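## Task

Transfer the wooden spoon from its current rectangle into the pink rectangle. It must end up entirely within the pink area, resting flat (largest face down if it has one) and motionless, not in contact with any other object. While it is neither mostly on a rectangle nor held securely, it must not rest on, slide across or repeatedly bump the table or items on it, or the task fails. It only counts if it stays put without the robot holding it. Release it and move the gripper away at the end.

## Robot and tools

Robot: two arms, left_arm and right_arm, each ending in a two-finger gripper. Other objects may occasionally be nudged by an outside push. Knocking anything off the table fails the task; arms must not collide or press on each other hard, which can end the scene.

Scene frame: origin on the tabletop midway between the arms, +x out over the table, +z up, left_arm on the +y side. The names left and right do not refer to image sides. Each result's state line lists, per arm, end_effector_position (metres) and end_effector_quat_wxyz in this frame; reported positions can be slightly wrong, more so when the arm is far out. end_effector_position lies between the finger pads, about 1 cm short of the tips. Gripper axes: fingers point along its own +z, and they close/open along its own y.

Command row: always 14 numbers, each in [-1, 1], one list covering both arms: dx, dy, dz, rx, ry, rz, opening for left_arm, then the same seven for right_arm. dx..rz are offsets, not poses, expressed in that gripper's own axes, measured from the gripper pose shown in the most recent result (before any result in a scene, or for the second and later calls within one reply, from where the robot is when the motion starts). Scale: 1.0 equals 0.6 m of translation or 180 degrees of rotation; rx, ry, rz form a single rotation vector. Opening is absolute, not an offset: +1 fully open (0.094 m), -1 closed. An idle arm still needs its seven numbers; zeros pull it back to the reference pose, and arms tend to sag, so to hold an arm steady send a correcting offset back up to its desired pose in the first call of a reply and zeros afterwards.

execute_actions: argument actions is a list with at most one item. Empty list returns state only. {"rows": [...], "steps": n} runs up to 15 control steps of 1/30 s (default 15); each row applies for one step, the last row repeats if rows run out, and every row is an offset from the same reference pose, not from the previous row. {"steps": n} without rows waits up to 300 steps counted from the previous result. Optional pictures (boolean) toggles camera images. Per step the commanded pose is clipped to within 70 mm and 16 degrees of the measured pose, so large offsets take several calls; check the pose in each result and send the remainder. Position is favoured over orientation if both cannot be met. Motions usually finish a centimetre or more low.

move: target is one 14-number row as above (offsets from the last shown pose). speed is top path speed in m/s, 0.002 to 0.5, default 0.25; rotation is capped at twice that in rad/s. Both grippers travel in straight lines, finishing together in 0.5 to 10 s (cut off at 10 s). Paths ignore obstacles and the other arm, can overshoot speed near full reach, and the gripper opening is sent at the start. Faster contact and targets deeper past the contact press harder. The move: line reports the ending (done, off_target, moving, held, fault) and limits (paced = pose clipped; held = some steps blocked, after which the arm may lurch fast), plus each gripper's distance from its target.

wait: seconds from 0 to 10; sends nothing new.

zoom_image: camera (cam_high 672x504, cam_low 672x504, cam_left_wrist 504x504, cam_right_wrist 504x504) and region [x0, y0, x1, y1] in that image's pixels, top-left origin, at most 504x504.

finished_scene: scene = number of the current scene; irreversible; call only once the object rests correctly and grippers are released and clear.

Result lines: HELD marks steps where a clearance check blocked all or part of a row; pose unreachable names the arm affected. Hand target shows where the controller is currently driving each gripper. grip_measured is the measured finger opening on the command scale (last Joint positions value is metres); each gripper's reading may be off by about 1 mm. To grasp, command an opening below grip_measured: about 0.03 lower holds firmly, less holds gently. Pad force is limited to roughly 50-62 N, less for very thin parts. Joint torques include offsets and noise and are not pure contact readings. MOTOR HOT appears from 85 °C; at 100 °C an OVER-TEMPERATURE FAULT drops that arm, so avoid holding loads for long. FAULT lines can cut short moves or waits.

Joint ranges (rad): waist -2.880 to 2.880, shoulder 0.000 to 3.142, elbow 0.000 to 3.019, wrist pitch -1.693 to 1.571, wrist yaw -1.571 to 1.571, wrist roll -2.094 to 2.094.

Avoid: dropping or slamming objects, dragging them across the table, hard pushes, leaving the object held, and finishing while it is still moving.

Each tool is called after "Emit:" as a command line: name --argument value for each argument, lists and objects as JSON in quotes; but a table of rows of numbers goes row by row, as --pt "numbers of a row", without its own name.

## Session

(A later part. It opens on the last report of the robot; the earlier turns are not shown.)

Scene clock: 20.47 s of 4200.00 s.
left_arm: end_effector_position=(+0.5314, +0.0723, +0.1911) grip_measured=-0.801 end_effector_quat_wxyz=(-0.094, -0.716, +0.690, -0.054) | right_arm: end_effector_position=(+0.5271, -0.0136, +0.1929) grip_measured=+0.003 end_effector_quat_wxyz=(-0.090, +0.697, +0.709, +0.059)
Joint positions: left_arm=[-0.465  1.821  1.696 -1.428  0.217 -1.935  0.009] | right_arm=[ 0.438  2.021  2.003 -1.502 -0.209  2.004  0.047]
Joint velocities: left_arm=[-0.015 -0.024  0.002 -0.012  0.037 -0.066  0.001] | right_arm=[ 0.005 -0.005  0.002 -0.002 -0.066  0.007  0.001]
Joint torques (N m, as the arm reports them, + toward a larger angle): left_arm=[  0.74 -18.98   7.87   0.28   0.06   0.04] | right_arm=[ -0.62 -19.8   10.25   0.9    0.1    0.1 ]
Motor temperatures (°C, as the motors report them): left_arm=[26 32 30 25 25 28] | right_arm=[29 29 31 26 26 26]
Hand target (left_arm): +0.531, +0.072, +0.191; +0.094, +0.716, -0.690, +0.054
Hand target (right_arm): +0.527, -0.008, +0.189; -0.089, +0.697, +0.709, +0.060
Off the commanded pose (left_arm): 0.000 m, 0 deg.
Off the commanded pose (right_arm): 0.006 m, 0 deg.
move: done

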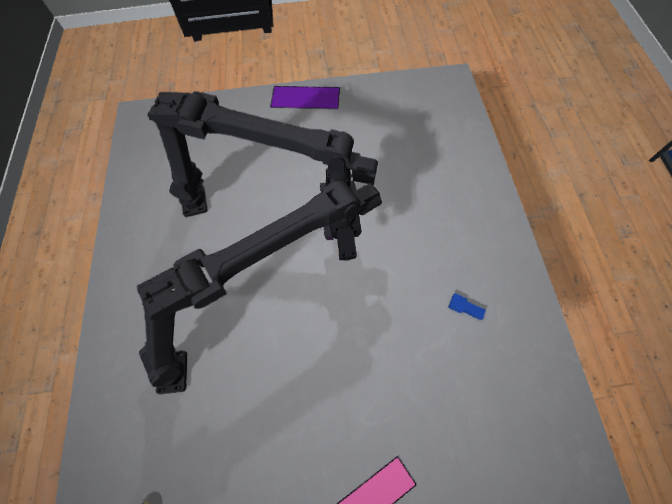

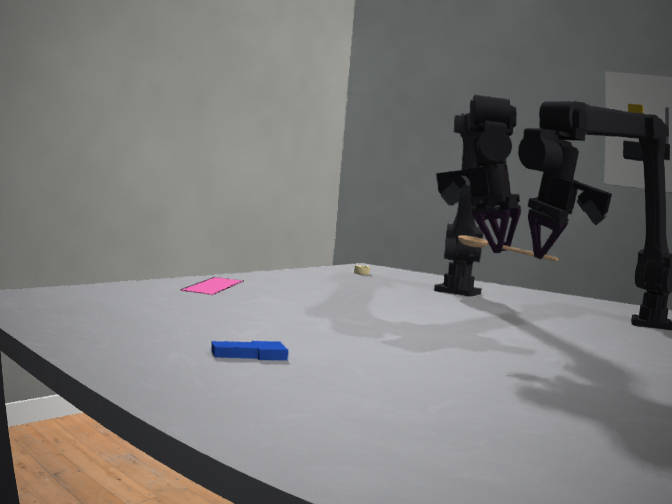

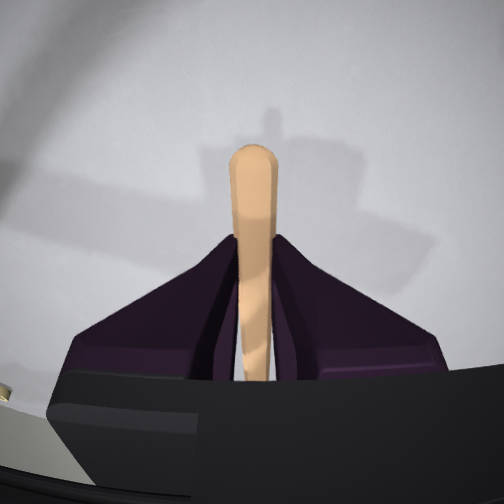

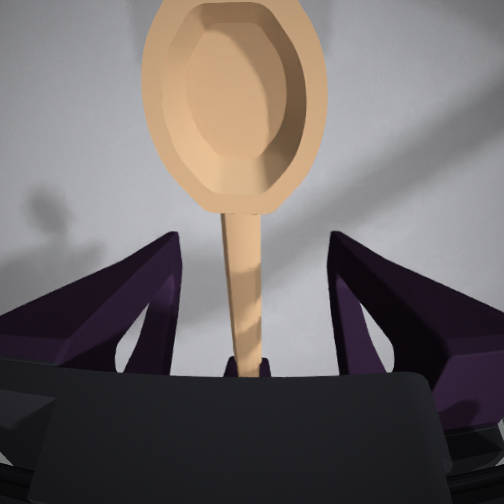

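Emit:
move --target '[0,0,0,0,0,0,-0.9,0,0.006,0,-0.008,0,0,-0.95]'

Scene clock: 21.53 s of 4200.00 s.
left_arm: end_effector_position=(+0.5308, +0.0726, +0.1908) grip_measured=-0.801 end_effector_quat_wxyz=(-0.094, -0.716, +0.690, -0.053) | right_arm: end_effector_position=(+0.5292, -0.0134, +0.1915) grip_measured=-0.809 end_effector_quat_wxyz=(-0.086, +0.697, +0.709, +0.062)
Joint positions: left_arm=[-0.465  1.821  1.695 -1.429  0.216 -1.934  0.009] | right_arm=[ 0.438  2.021  1.999 -1.49  -0.205  2.005  0.009]
Joint velocities: left_arm=[ 0.005 -0.015 -0.007 -0.002 -0.051  0.066 -0.   ] | right_arm=[-0.015 -0.005  0.017 -0.002 -0.037 -0.022 -0.001]
Joint torques (N m, as the arm reports them, + toward a larger angle): left_arm=[  1.07 -19.22   7.85   0.36   0.09   0.04] | right_arm=[ -1.01 -20.9    9.59   1.14   0.34   0.03]
Motor temperatures (°C, as the motors report them): left_arm=[26 32 30 25 25 28] | right_arm=[29 29 31 26 26 26]
Hand target (left_arm): +0.531, +0.072, +0.191; +0.094, +0.716, -0.690, +0.054
Hand target (right_arm): +0.531, -0.014, +0.193; -0.081, +0.698, +0.708, +0.068
Off the commanded pose (left_arm): 0.001 m, 0 deg.
Off the commanded pose (right_arm): 0.002 m, 1 deg.
move: done

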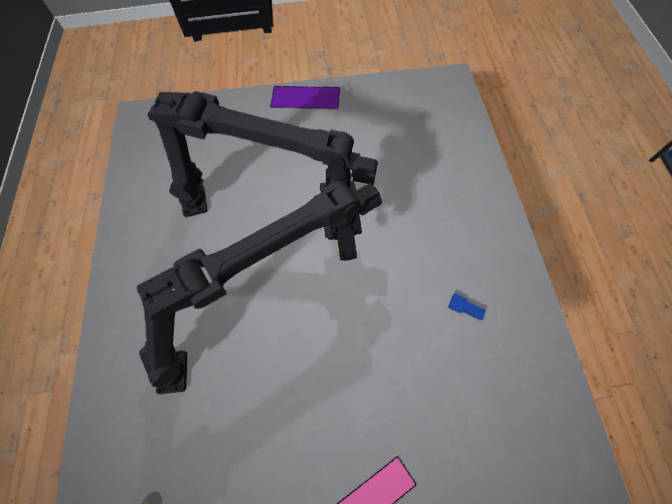

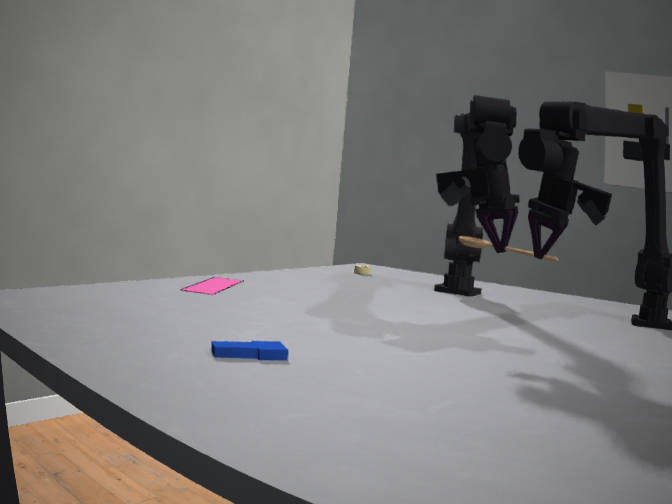

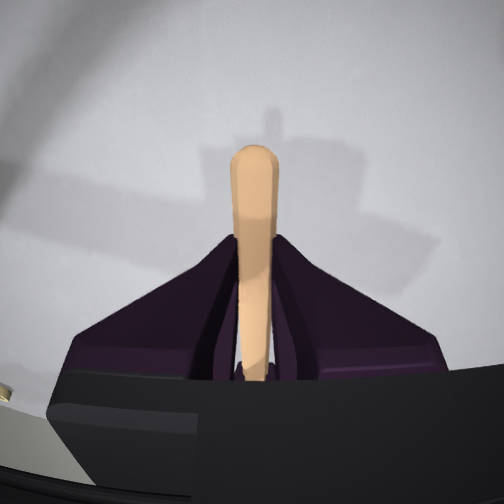

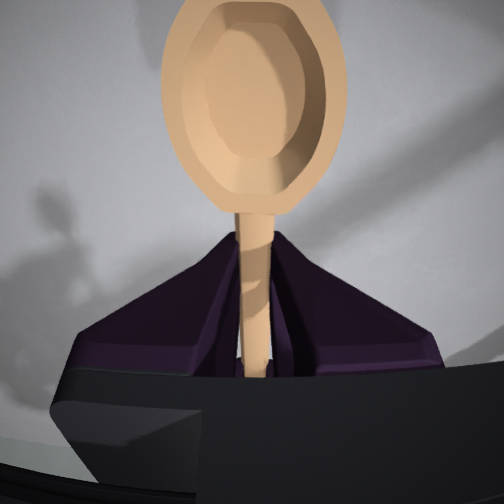

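Emit:
move --target '[0,0,0,0,0,0,0.5,0,0,0,0,0,0,-0.95]'

Emit:
move --target '[-0.15,0,-0.08,0,0,0,0.5,-0.22,0,-0.05,-0.015,0,0,-0.95]'

Emit:
move --target '[0,0,0,0,0,0,0.5,-0.95,0,-0.04,0.137,0,-0.636,-0.95]' --speed 0.35

Scene clock: 23.07 s of 4200.00 s.
left_arm: end_effector_position=(+0.5308, +0.0726, +0.1908) grip_measured=+0.498 end_effector_quat_wxyz=(-0.094, -0.716, +0.690, -0.053) | right_arm: end_effector_position=(+0.5292, -0.0134, +0.1915) grip_measured=-0.809 end_effector_quat_wxyz=(-0.086, +0.697, +0.709, +0.062)
Joint positions: left_arm=[-0.465  1.821  1.695 -1.429  0.216 -1.934  0.07 ] | right_arm=[ 0.438  2.021  1.999 -1.49  -0.205  2.005  0.009]
Joint velocities: left_arm=[-0.015 -0.005  0.012  0.012  0.022 -0.037  0.   ] | right_arm=[-0.005 -0.005  0.007 -0.017  0.007 -0.037  0.001]
Joint torques (N m, as the arm reports them, + toward a larger angle): left_arm=[  0.84 -18.87   7.87   0.21   0.07   0.04] | right_arm=[ -1.05 -19.84  10.45   0.56   0.05  -0.02]
Motor temperatures (°C, as the motors report them): left_arm=[26 32 30 25 25 28] | right_arm=[29 29 31 26 26 26]
Hand target (left_arm): +0.531, +0.073, +0.191; +0.094, +0.716, -0.690, +0.053
Hand target (right_arm): +0.529, -0.013, +0.192; -0.086, +0.697, +0.709, +0.062
Off the commanded pose (left_arm): 0.000 m, 0 deg.
Off the commanded pose (right_arm): 0.000 m, 0 deg.
move: done

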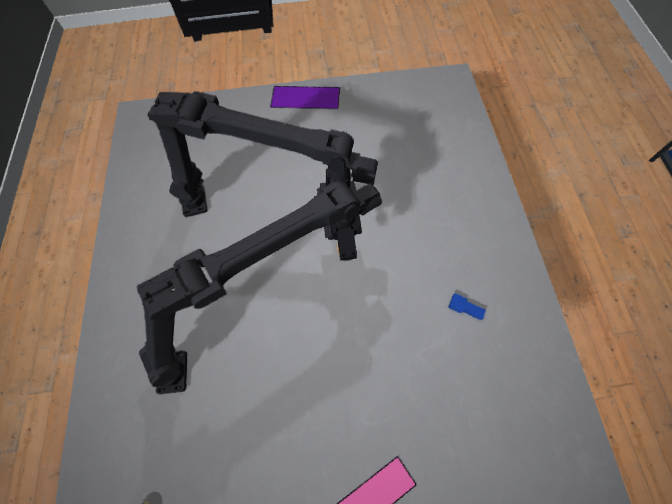

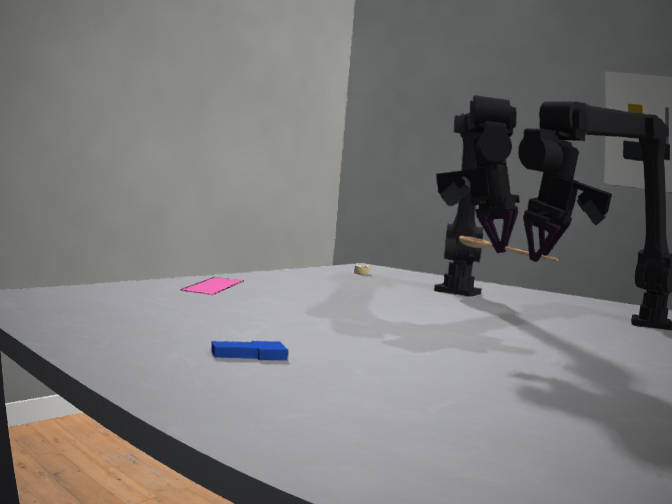

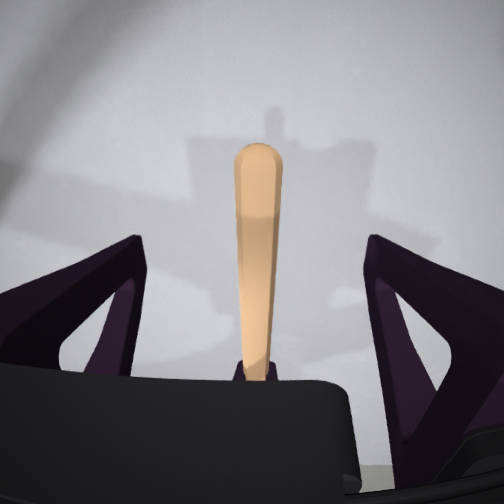

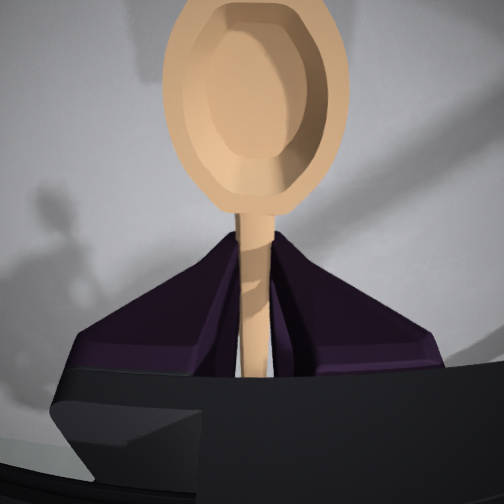

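Scene clock: 24.17 s of 4200.00 s.
left_arm: end_effector_position=(+0.5328, +0.1748, +0.2083) grip_measured=+0.498 end_effector_quat_wxyz=(+0.097, +0.725, -0.681, +0.045) | right_arm: end_effector_position=(+0.5322, -0.1545, +0.1918) grip_measured=-0.809 end_effector_quat_wxyz=(-0.072, +0.707, +0.700, +0.074)
Joint positions: left_arm=[-0.285  1.774  1.675 -1.511  0.21  -1.774  0.07 ] | right_arm=[ 0.222  1.874  1.775 -1.42  -0.2    1.815  0.009]
Joint velocities: left_arm=[-0.015  0.005 -0.017 -0.022  0.007 -0.007 -0.   ] | right_arm=[-0.024 -0.015 -0.007 -0.022 -0.022  0.007  0.   ]
Joint torques (N m, as the arm reports them, + toward a larger angle): left_arm=[  0.16 -19.47   8.45  -0.22   0.03   0.22] | right_arm=[  0.09 -18.84   9.64   0.95   0.05  -0.13]
Motor temperatures (°C, as the motors report them): left_arm=[26 32 30 25 25 28] | right_arm=[29 29 31 26 26 26]
Hand target (left_arm): +0.531, +0.172, +0.219; +0.092, +0.716, -0.690, +0.051
Hand target (right_arm): +0.530, -0.148, +0.195; -0.068, +0.699, +0.708, +0.080
Off the commanded pose (left_arm): 0.012 m, 2 deg.
Off the commanded pose (right_arm): 0.006 m, 1 deg.
move: off_target (left_arm)

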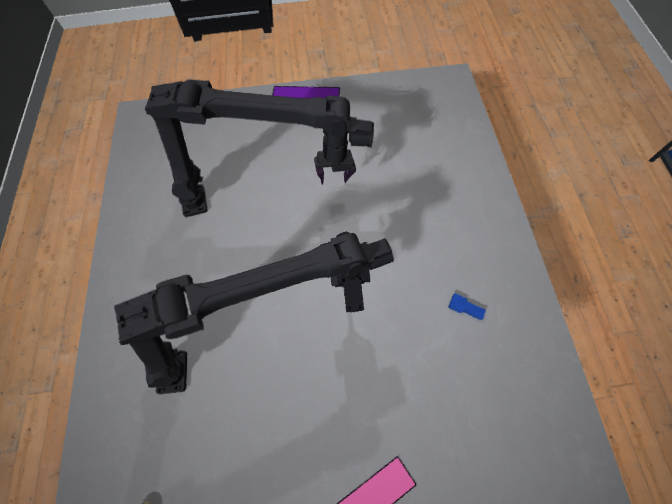

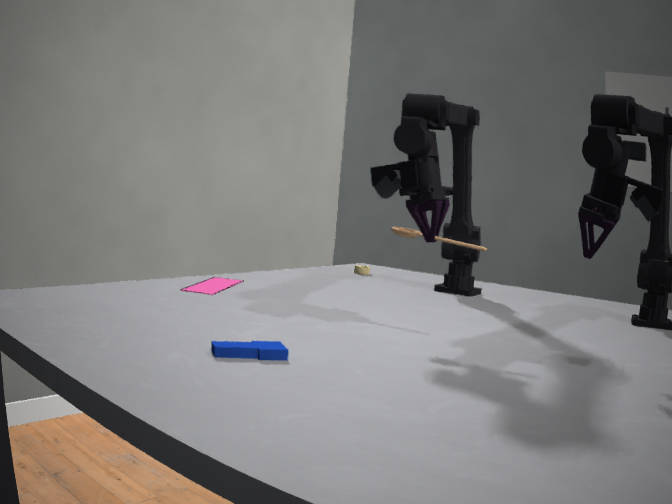

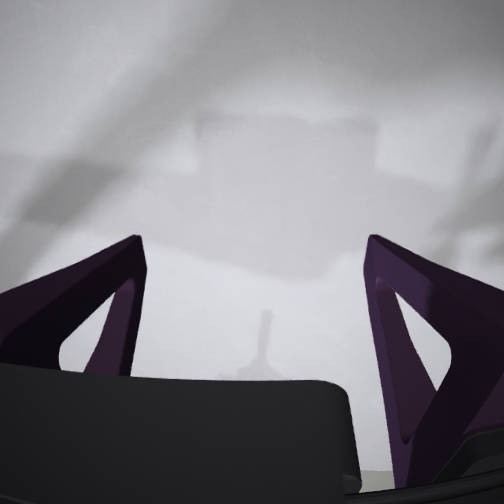

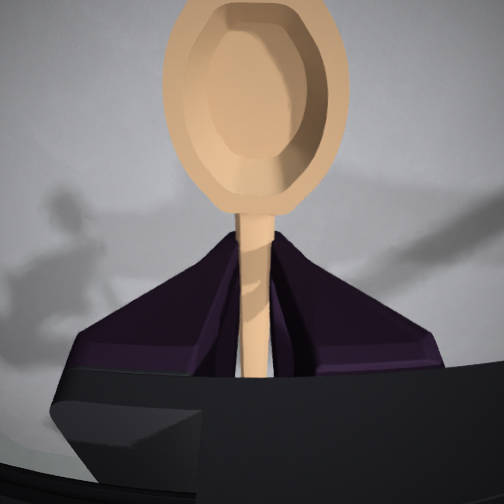

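Scene clock: 27.83 s of 4200.00 s.
left_arm: end_effector_position=(+0.5328, +0.1748, +0.2083) grip_measured=+0.498 end_effector_quat_wxyz=(+0.097, +0.725, -0.681, +0.045) | right_arm: end_effector_position=(+0.5081, -0.7125, +0.1051) grip_measured=-0.808 end_effector_quat_wxyz=(-0.106, -0.222, +0.969, -0.023)
Joint positions: left_arm=[-0.285  1.774  1.675 -1.511  0.21  -1.774  0.07 ] | right_arm=[-0.581  2.268  2.187 -1.606  0.184 -1.013  0.009]
Joint velocities: left_arm=[-0.005  0.005  0.007 -0.022  0.022 -0.007 -0.001] | right_arm=[ 0.005 -0.024 -0.017 -0.012 -0.037 -0.037  0.001]
Joint torques (N m, as the arm reports them, + toward a larger angle): left_arm=[  0.62 -18.27   7.76   0.16   0.06   0.04] | right_arm=[ -0.74 -20.79  15.14  -0.03   0.2   -0.13]
Motor temperatures (°C, as the motors report them): left_arm=[26 32 30 25 25 28] | right_arm=[29 29 32 26 26 26]
Hand target (left_arm): +0.533, +0.175, +0.208; +0.097, +0.725, -0.681, +0.045
Hand target (right_arm): +0.519, -0.718, +0.108; -0.099, -0.227, +0.968, -0.030
Off the commanded pose (left_arm): 0.000 m, 0 deg.
Off the commanded pose (right_arm): 0.021 m, 1 deg.
move: off_target (right_arm)

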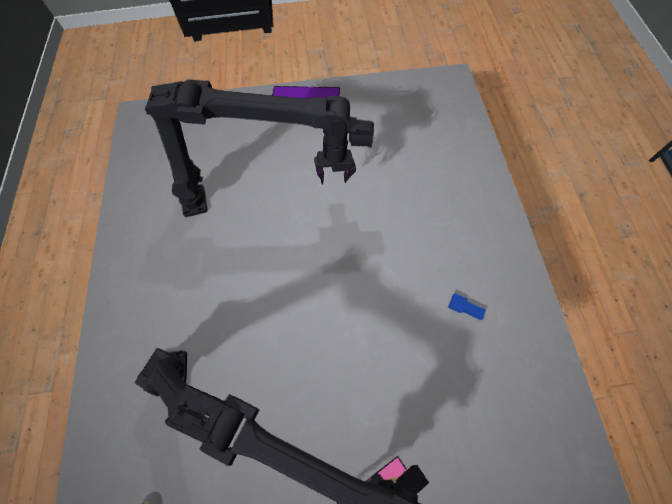

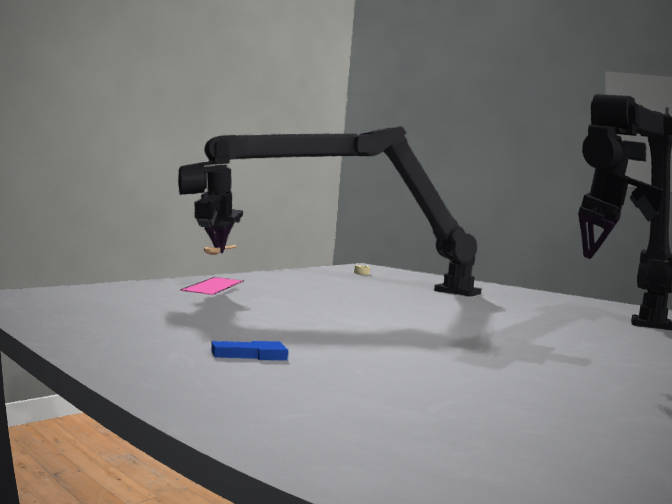

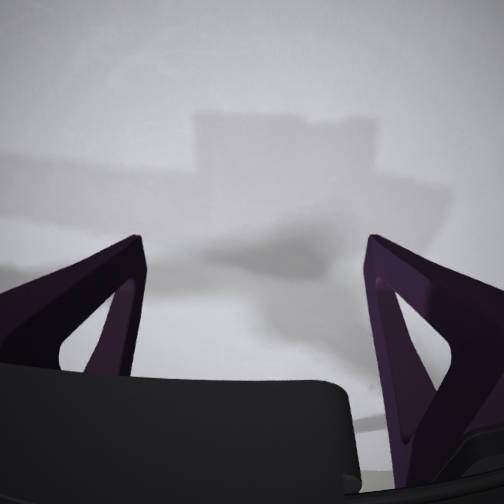

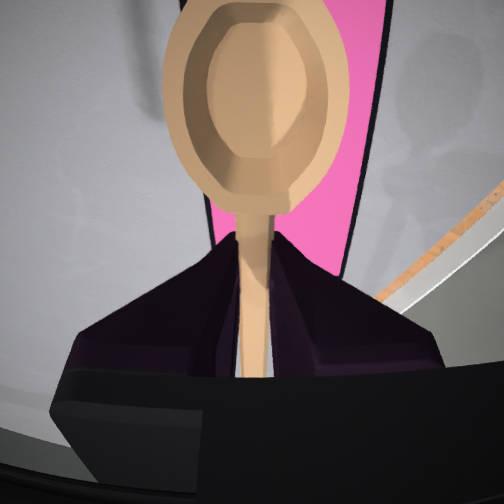

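Emit:
move --target '[0,0,0,0,0,0,0.5,-0.065,-0.012,0.1,0,0.008,0,-0.95]' --speed 0.15

Scene clock: 29.27 s of 4200.00 s.
left_arm: end_effector_position=(+0.5328, +0.1748, +0.2083) grip_measured=+0.498 end_effector_quat_wxyz=(+0.097, +0.725, -0.681, +0.045) | right_arm: end_effector_position=(+0.5209, -0.7070, +0.0296) grip_measured=-0.808 end_effector_quat_wxyz=(-0.129, -0.223, +0.966, -0.011)
Joint positions: left_arm=[-0.285  1.774  1.675 -1.511  0.21  -1.774  0.07 ] | right_arm=[-0.561  2.381  2.187 -1.547  0.196 -0.991  0.009]
Joint velocities: left_arm=[-0.005 -0.005 -0.002  0.007 -0.022  0.007 -0.001] | right_arm=[ 0.005 -0.015 -0.012 -0.002 -0.051  0.022 -0.001]
Joint torques (N m, as the arm reports them, + toward a larger angle): left_arm=[  0.81 -18.1    7.71   0.16   0.07   0.04] | right_arm=[ -0.32 -22.71  13.17   0.36   0.37   0.07]
Motor temperatures (°C, as the motors report them): left_arm=[26 32 30 25 25 28] | right_arm=[29 29 32 26 26 26]
Hand target (left_arm): +0.533, +0.175, +0.208; +0.097, +0.725, -0.681, +0.045
Hand target (right_arm): +0.533, -0.709, +0.038; -0.118, -0.221, +0.968, -0.025
Off the commanded pose (left_arm): 0.000 m, 0 deg.
Off the commanded pose (right_arm): 0.016 m, 2 deg.
move: off_target (right_arm)

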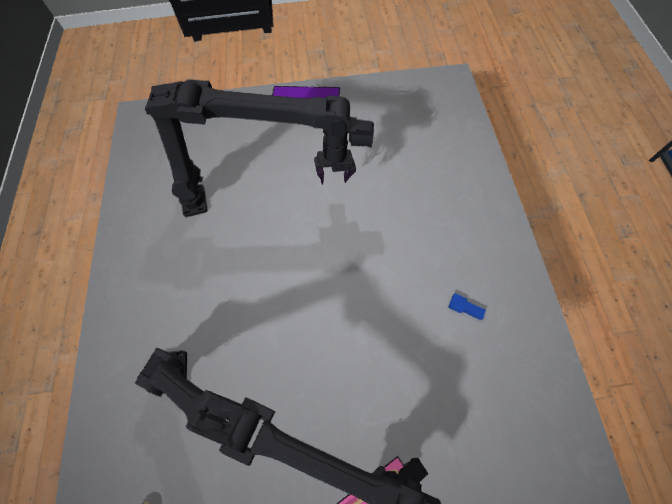

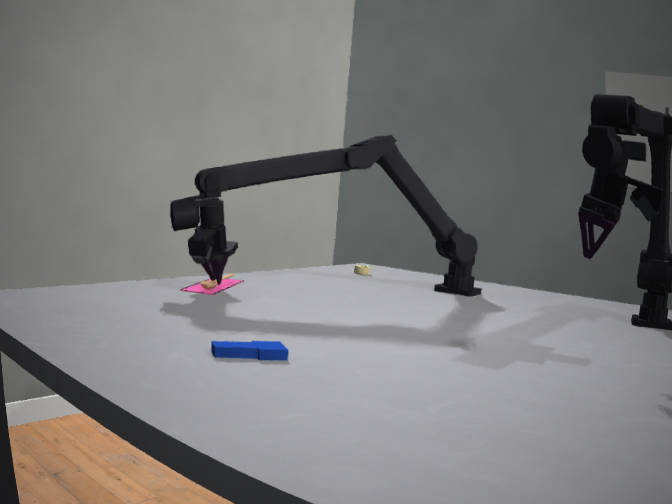

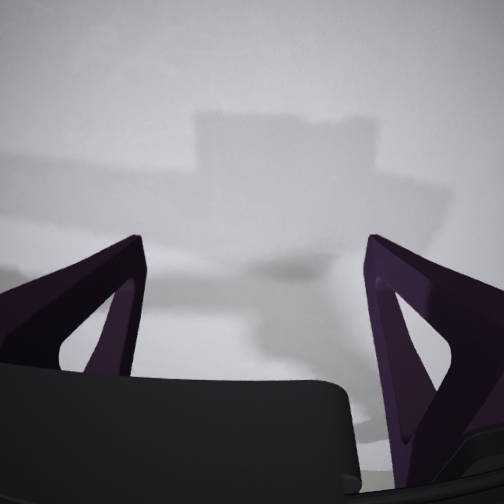

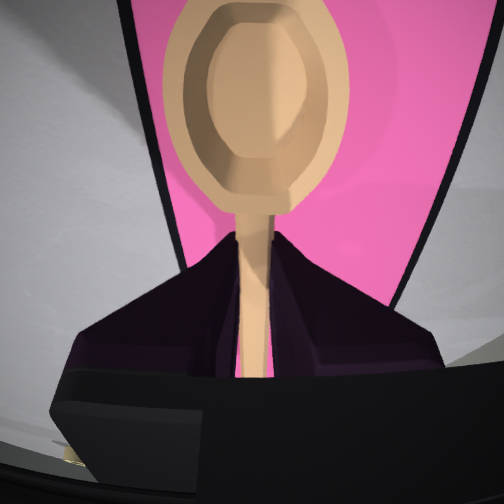

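Emit:
move --target '[0,0,0,0,0,0,0.5,-0.02,-0.035,0.008,0.022,-0.01,0,-0.95]' --speed 0.06

Scene clock: 31.00 s of 4200.00 s.
left_arm: end_effector_position=(+0.5328, +0.1748, +0.2083) grip_measured=+0.498 end_effector_quat_wxyz=(+0.097, +0.725, -0.681, +0.045) | right_arm: end_effector_position=(+0.5340, -0.7167, +0.0276) grip_measured=-0.808 end_effector_quat_wxyz=(-0.108, -0.225, +0.968, -0.037)
Joint positions: left_arm=[-0.285  1.774  1.675 -1.511  0.21  -1.774  0.07 ] | right_arm=[-0.561  2.381  2.187 -1.479  0.204 -0.999  0.009]
Joint velocities: left_arm=[-0.005 -0.005 -0.002  0.007 -0.022 -0.066 -0.001] | right_arm=[-0.015 -0.005 -0.007 -0.007 -0.051  0.007 -0.001]
Joint torques (N m, as the arm reports them, + toward a larger angle): left_arm=[  0.64 -18.22   7.75   0.18   0.04   0.04] | right_arm=[ -1.07 -21.77  11.85   0.53   0.39  -0.11]
Motor temperatures (°C, as the motors report them): left_arm=[26 32 30 25 25 28] | right_arm=[29 30 32 26 26 26]
Hand target (left_arm): +0.533, +0.175, +0.208; +0.097, +0.725, -0.681, +0.045
Hand target (right_arm): +0.539, -0.721, +0.021; -0.106, -0.228, +0.967, -0.042
Off the commanded pose (left_arm): 0.000 m, 0 deg.
Off the commanded pose (right_arm): 0.009 m, 1 deg.
move: done

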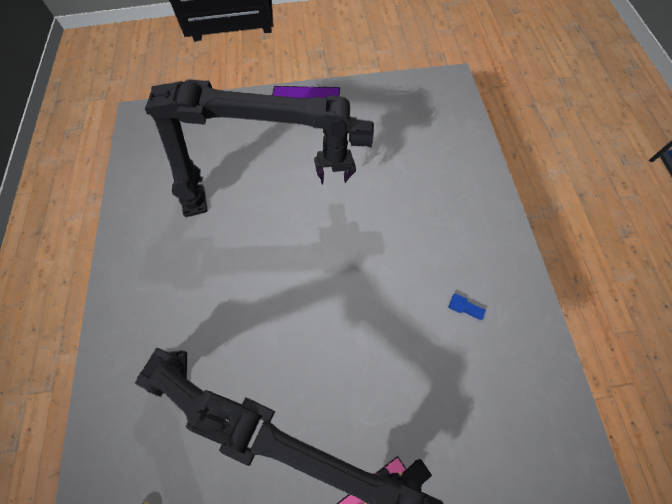

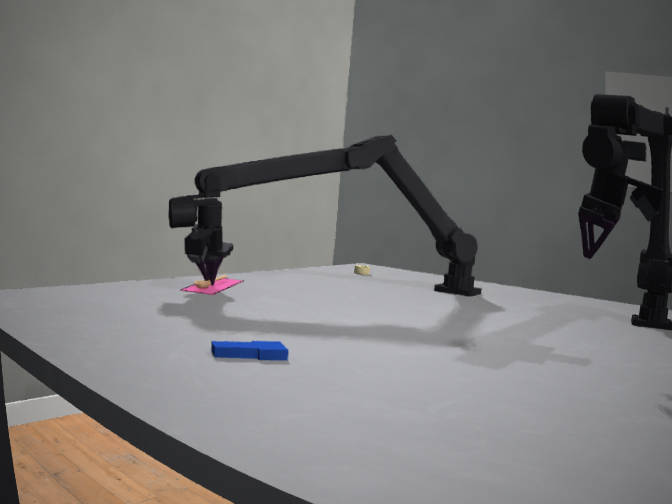

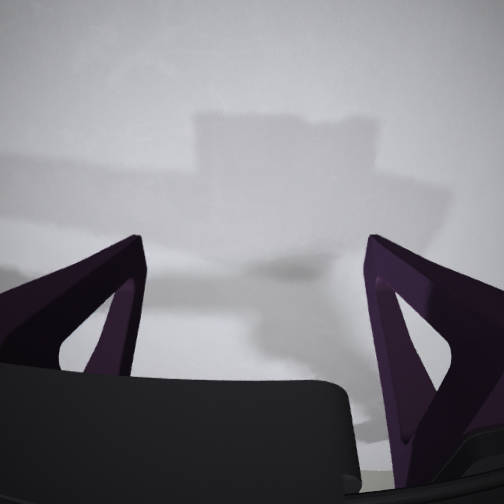

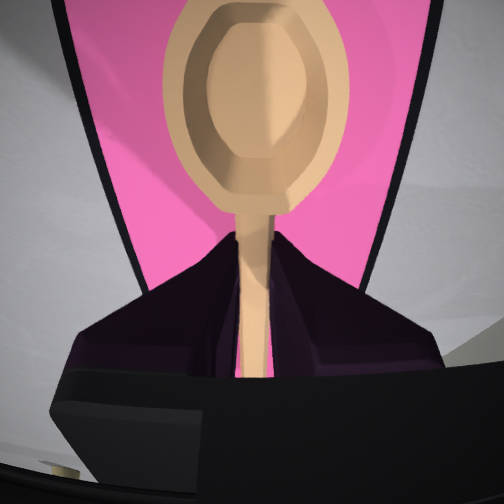

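Emit:
move --target '[0,0,0,0,0,0,0.5,-0.005,0.008,0.03,0,0,0,-0.95]' --speed 0.05

Emit:
move --target '[0,0,0,0,0,0,0.5,0,0,0,0,0,0,0.8]'

Emit:
move --target '[0,0,0,0,0,0,0.5,0,0.03,-0.22,0,-0.07,0,1]'

Scene clock: 32.20 s of 4200.00 s.
left_arm: end_effector_position=(+0.5328, +0.1748, +0.2083) grip_measured=+0.498 end_effector_quat_wxyz=(+0.097, +0.725, -0.681, +0.045) | right_arm: end_effector_position=(+0.5338, -0.7166, +0.0232) grip_measured=-0.808 end_effector_quat_wxyz=(-0.103, -0.225, +0.968, -0.042)
Joint positions: left_arm=[-0.285  1.774  1.675 -1.511  0.21  -1.774  0.07 ] | right_arm=[-0.561  2.371  2.158 -1.445  0.204 -1.     0.009]
Joint velocities: left_arm=[-0.005 -0.005 -0.027  0.002  0.007  0.007 -0.001] | right_arm=[ 0.005  0.005  0.012 -0.007 -0.037 -0.007 -0.   ]
Joint torques (N m, as the arm reports them, + toward a larger angle): left_arm=[  0.73 -18.07   7.8    0.15   0.04   0.05] | right_arm=[ -0.8  -22.68   8.16   0.89   0.19  -0.01]
Motor temperatures (°C, as the motors report them): left_arm=[26 32 30 25 25 28] | right_arm=[29 30 32 26 26 26]
Hand target (left_arm): +0.533, +0.175, +0.208; +0.097, +0.725, -0.681, +0.045
Hand target (right_arm): +0.531, -0.714, +0.009; -0.108, -0.225, +0.968, -0.037
Off the commanded pose (left_arm): 0.000 m, 0 deg.
Off the commanded pose (right_arm): 0.015 m, 1 deg.
move: off_target (right_arm)

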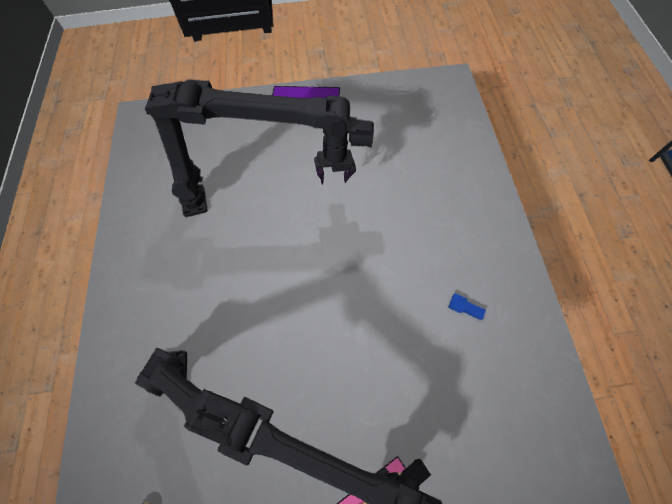

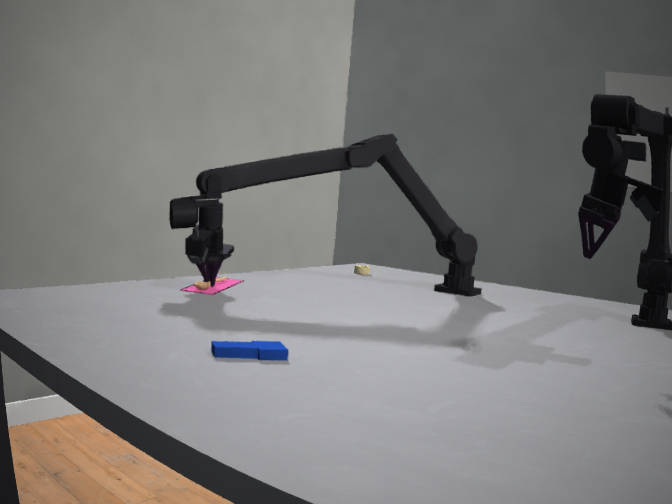

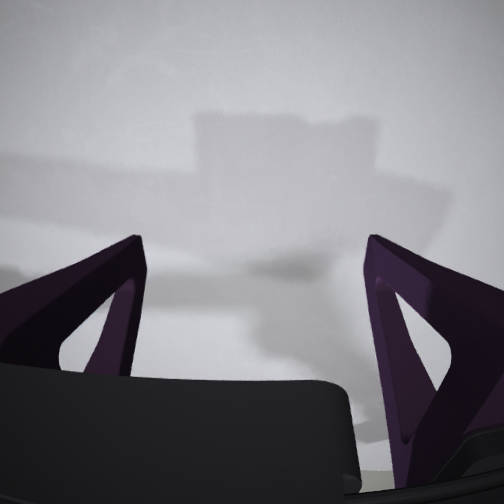

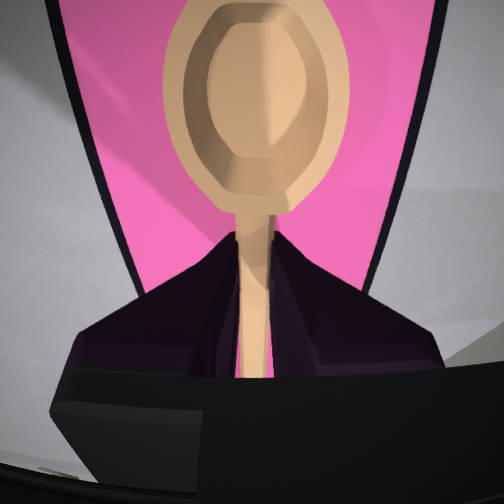

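Scene clock: 32.70 s of 4200.00 s.
left_arm: end_effector_position=(+0.5328, +0.1748, +0.2083) grip_measured=+0.498 end_effector_quat_wxyz=(+0.097, +0.725, -0.681, +0.045) | right_arm: end_effector_position=(+0.5339, -0.7170, +0.0251) grip_measured=+0.797 end_effector_quat_wxyz=(-0.102, -0.224, +0.968, -0.044)
Joint positions: left_arm=[-0.285  1.774  1.675 -1.511  0.21  -1.774  0.07 ] | right_arm=[-0.561  2.368  2.158 -1.445  0.206 -1.     0.084]
Joint velocities: left_arm=[-0.005 -0.005  0.002 -0.007  0.066  0.022  0.   ] | right_arm=[ 0.005  0.005 -0.002  0.002  0.007 -0.022  0.   ]
Joint torques (N m, as the arm reports them, + toward a larger angle): left_arm=[  0.68 -18.37   7.74   0.13   0.07   0.04] | right_arm=[ -0.79 -23.01   9.92   0.36   0.15  -0.03]
Motor temperatures (°C, as the motors report them): left_arm=[26 32 30 25 25 28] | right_arm=[29 30 32 26 26 26]
Hand target (left_arm): +0.533, +0.175, +0.208; +0.097, +0.725, -0.681, +0.045
Hand target (right_arm): +0.534, -0.717, +0.023; -0.103, -0.225, +0.968, -0.042
Off the commanded pose (left_arm): 0.000 m, 0 deg.
Off the commanded pose (right_arm): 0.002 m, 0 deg.
move: done

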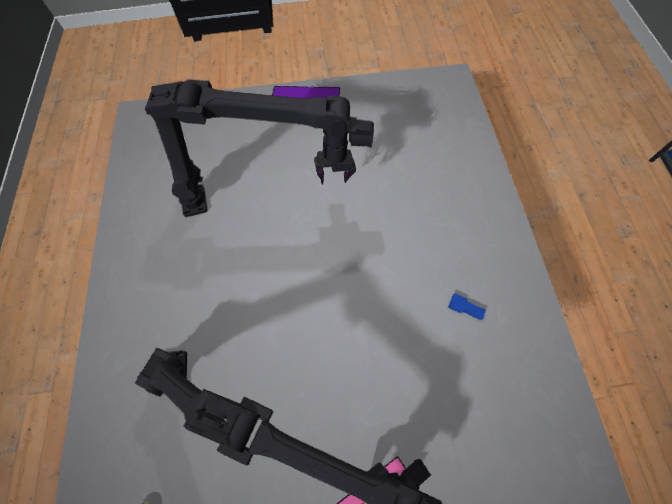

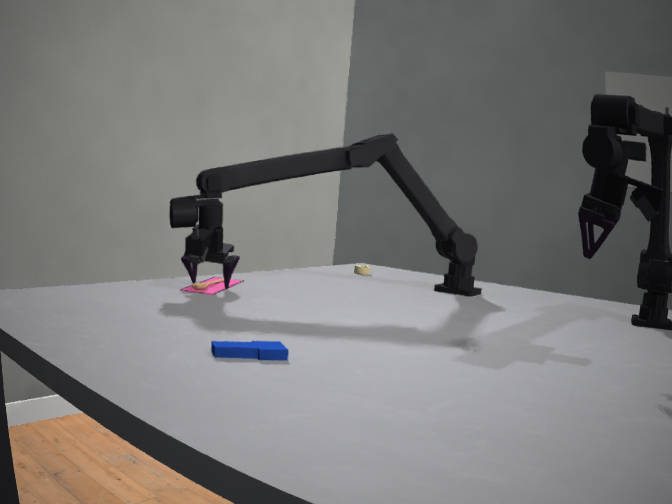

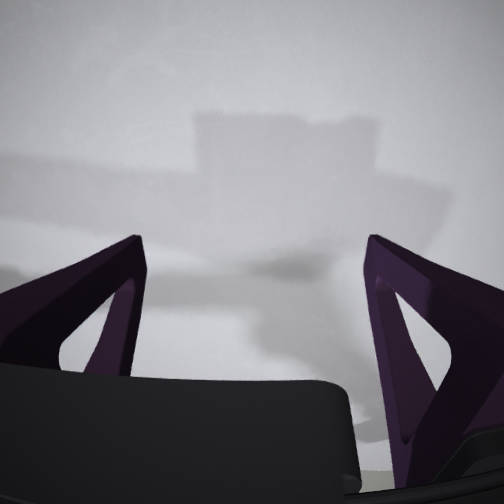

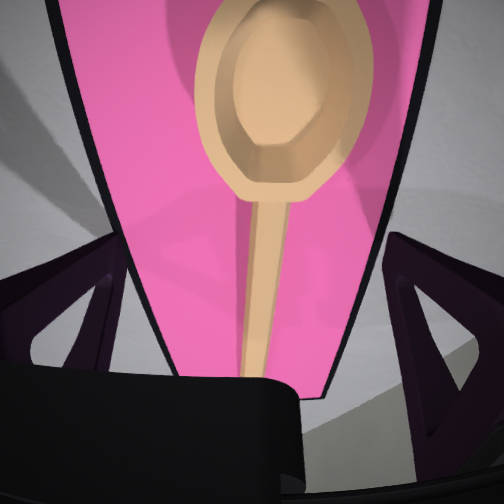

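Scene clock: 33.67 s of 4200.00 s.
left_arm: end_effector_position=(+0.5328, +0.1748, +0.2083) grip_measured=+0.498 end_effector_quat_wxyz=(+0.097, +0.725, -0.681, +0.045) | right_arm: end_effector_position=(+0.5390, -0.6842, +0.1504) grip_measured=+1.000 end_effector_quat_wxyz=(-0.000, -0.221, +0.975, -0.018)
Joint positions: left_arm=[-0.285  1.774  1.675 -1.511  0.21  -1.774  0.07 ] | right_arm=[-0.561  2.172  2.151 -1.524  0.027 -1.     0.094]
Joint velocities: left_arm=[-0.005  0.015  0.007 -0.007 -0.022 -0.007  0.   ] | right_arm=[ 0.015 -0.015  0.002 -0.007  0.051 -0.007  0.   ]
Joint torques (N m, as the arm reports them, + toward a larger angle): left_arm=[  0.7  -18.3    7.72   0.17   0.06   0.04] | right_arm=[  0.02 -21.03  13.75   0.22  -0.13  -0.08]
Motor temperatures (°C, as the motors report them): left_arm=[26 32 30 25 25 28] | right_arm=[29 30 32 26 26 26]
Hand target (left_arm): +0.533, +0.175, +0.208; +0.097, +0.725, -0.681, +0.045
Hand target (right_arm): +0.550, -0.681, +0.153; +0.005, -0.229, +0.973, -0.020
Off the commanded pose (left_arm): 0.000 m, 0 deg.
Off the commanded pose (right_arm): 0.011 m, 1 deg.
move: off_target (right_arm)

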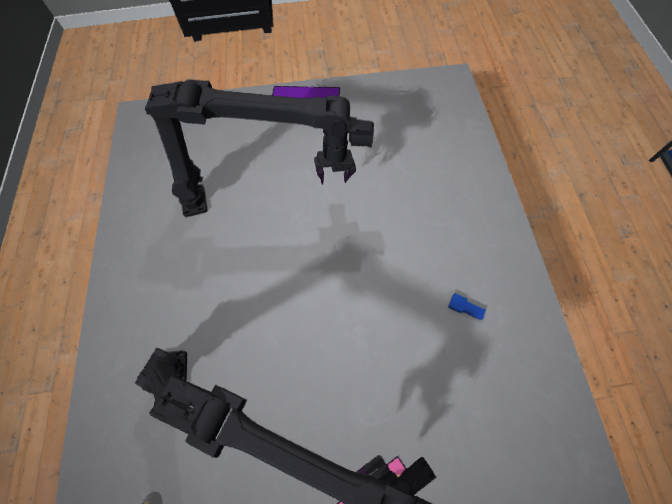

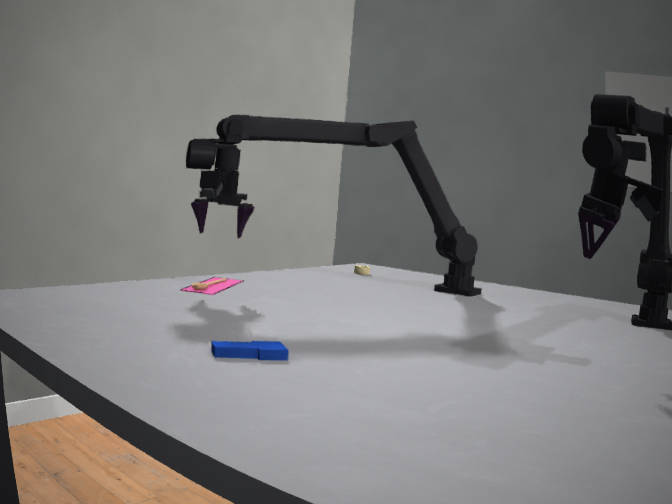

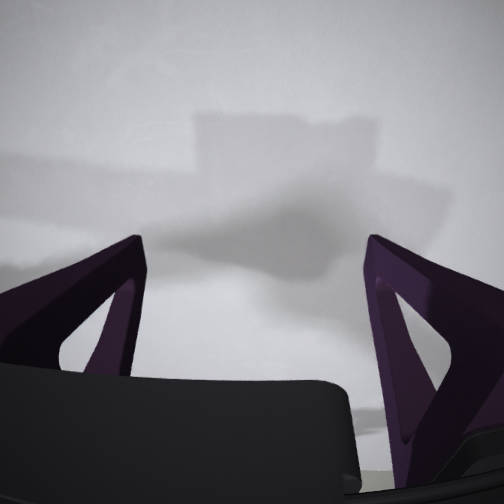

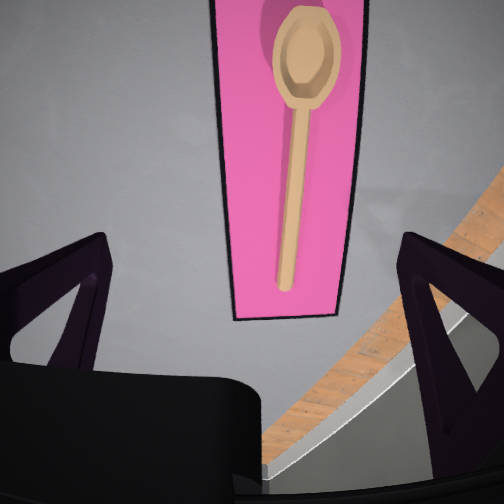

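Emit:
finished_scene --scene 2

The scene is finished: the task was done.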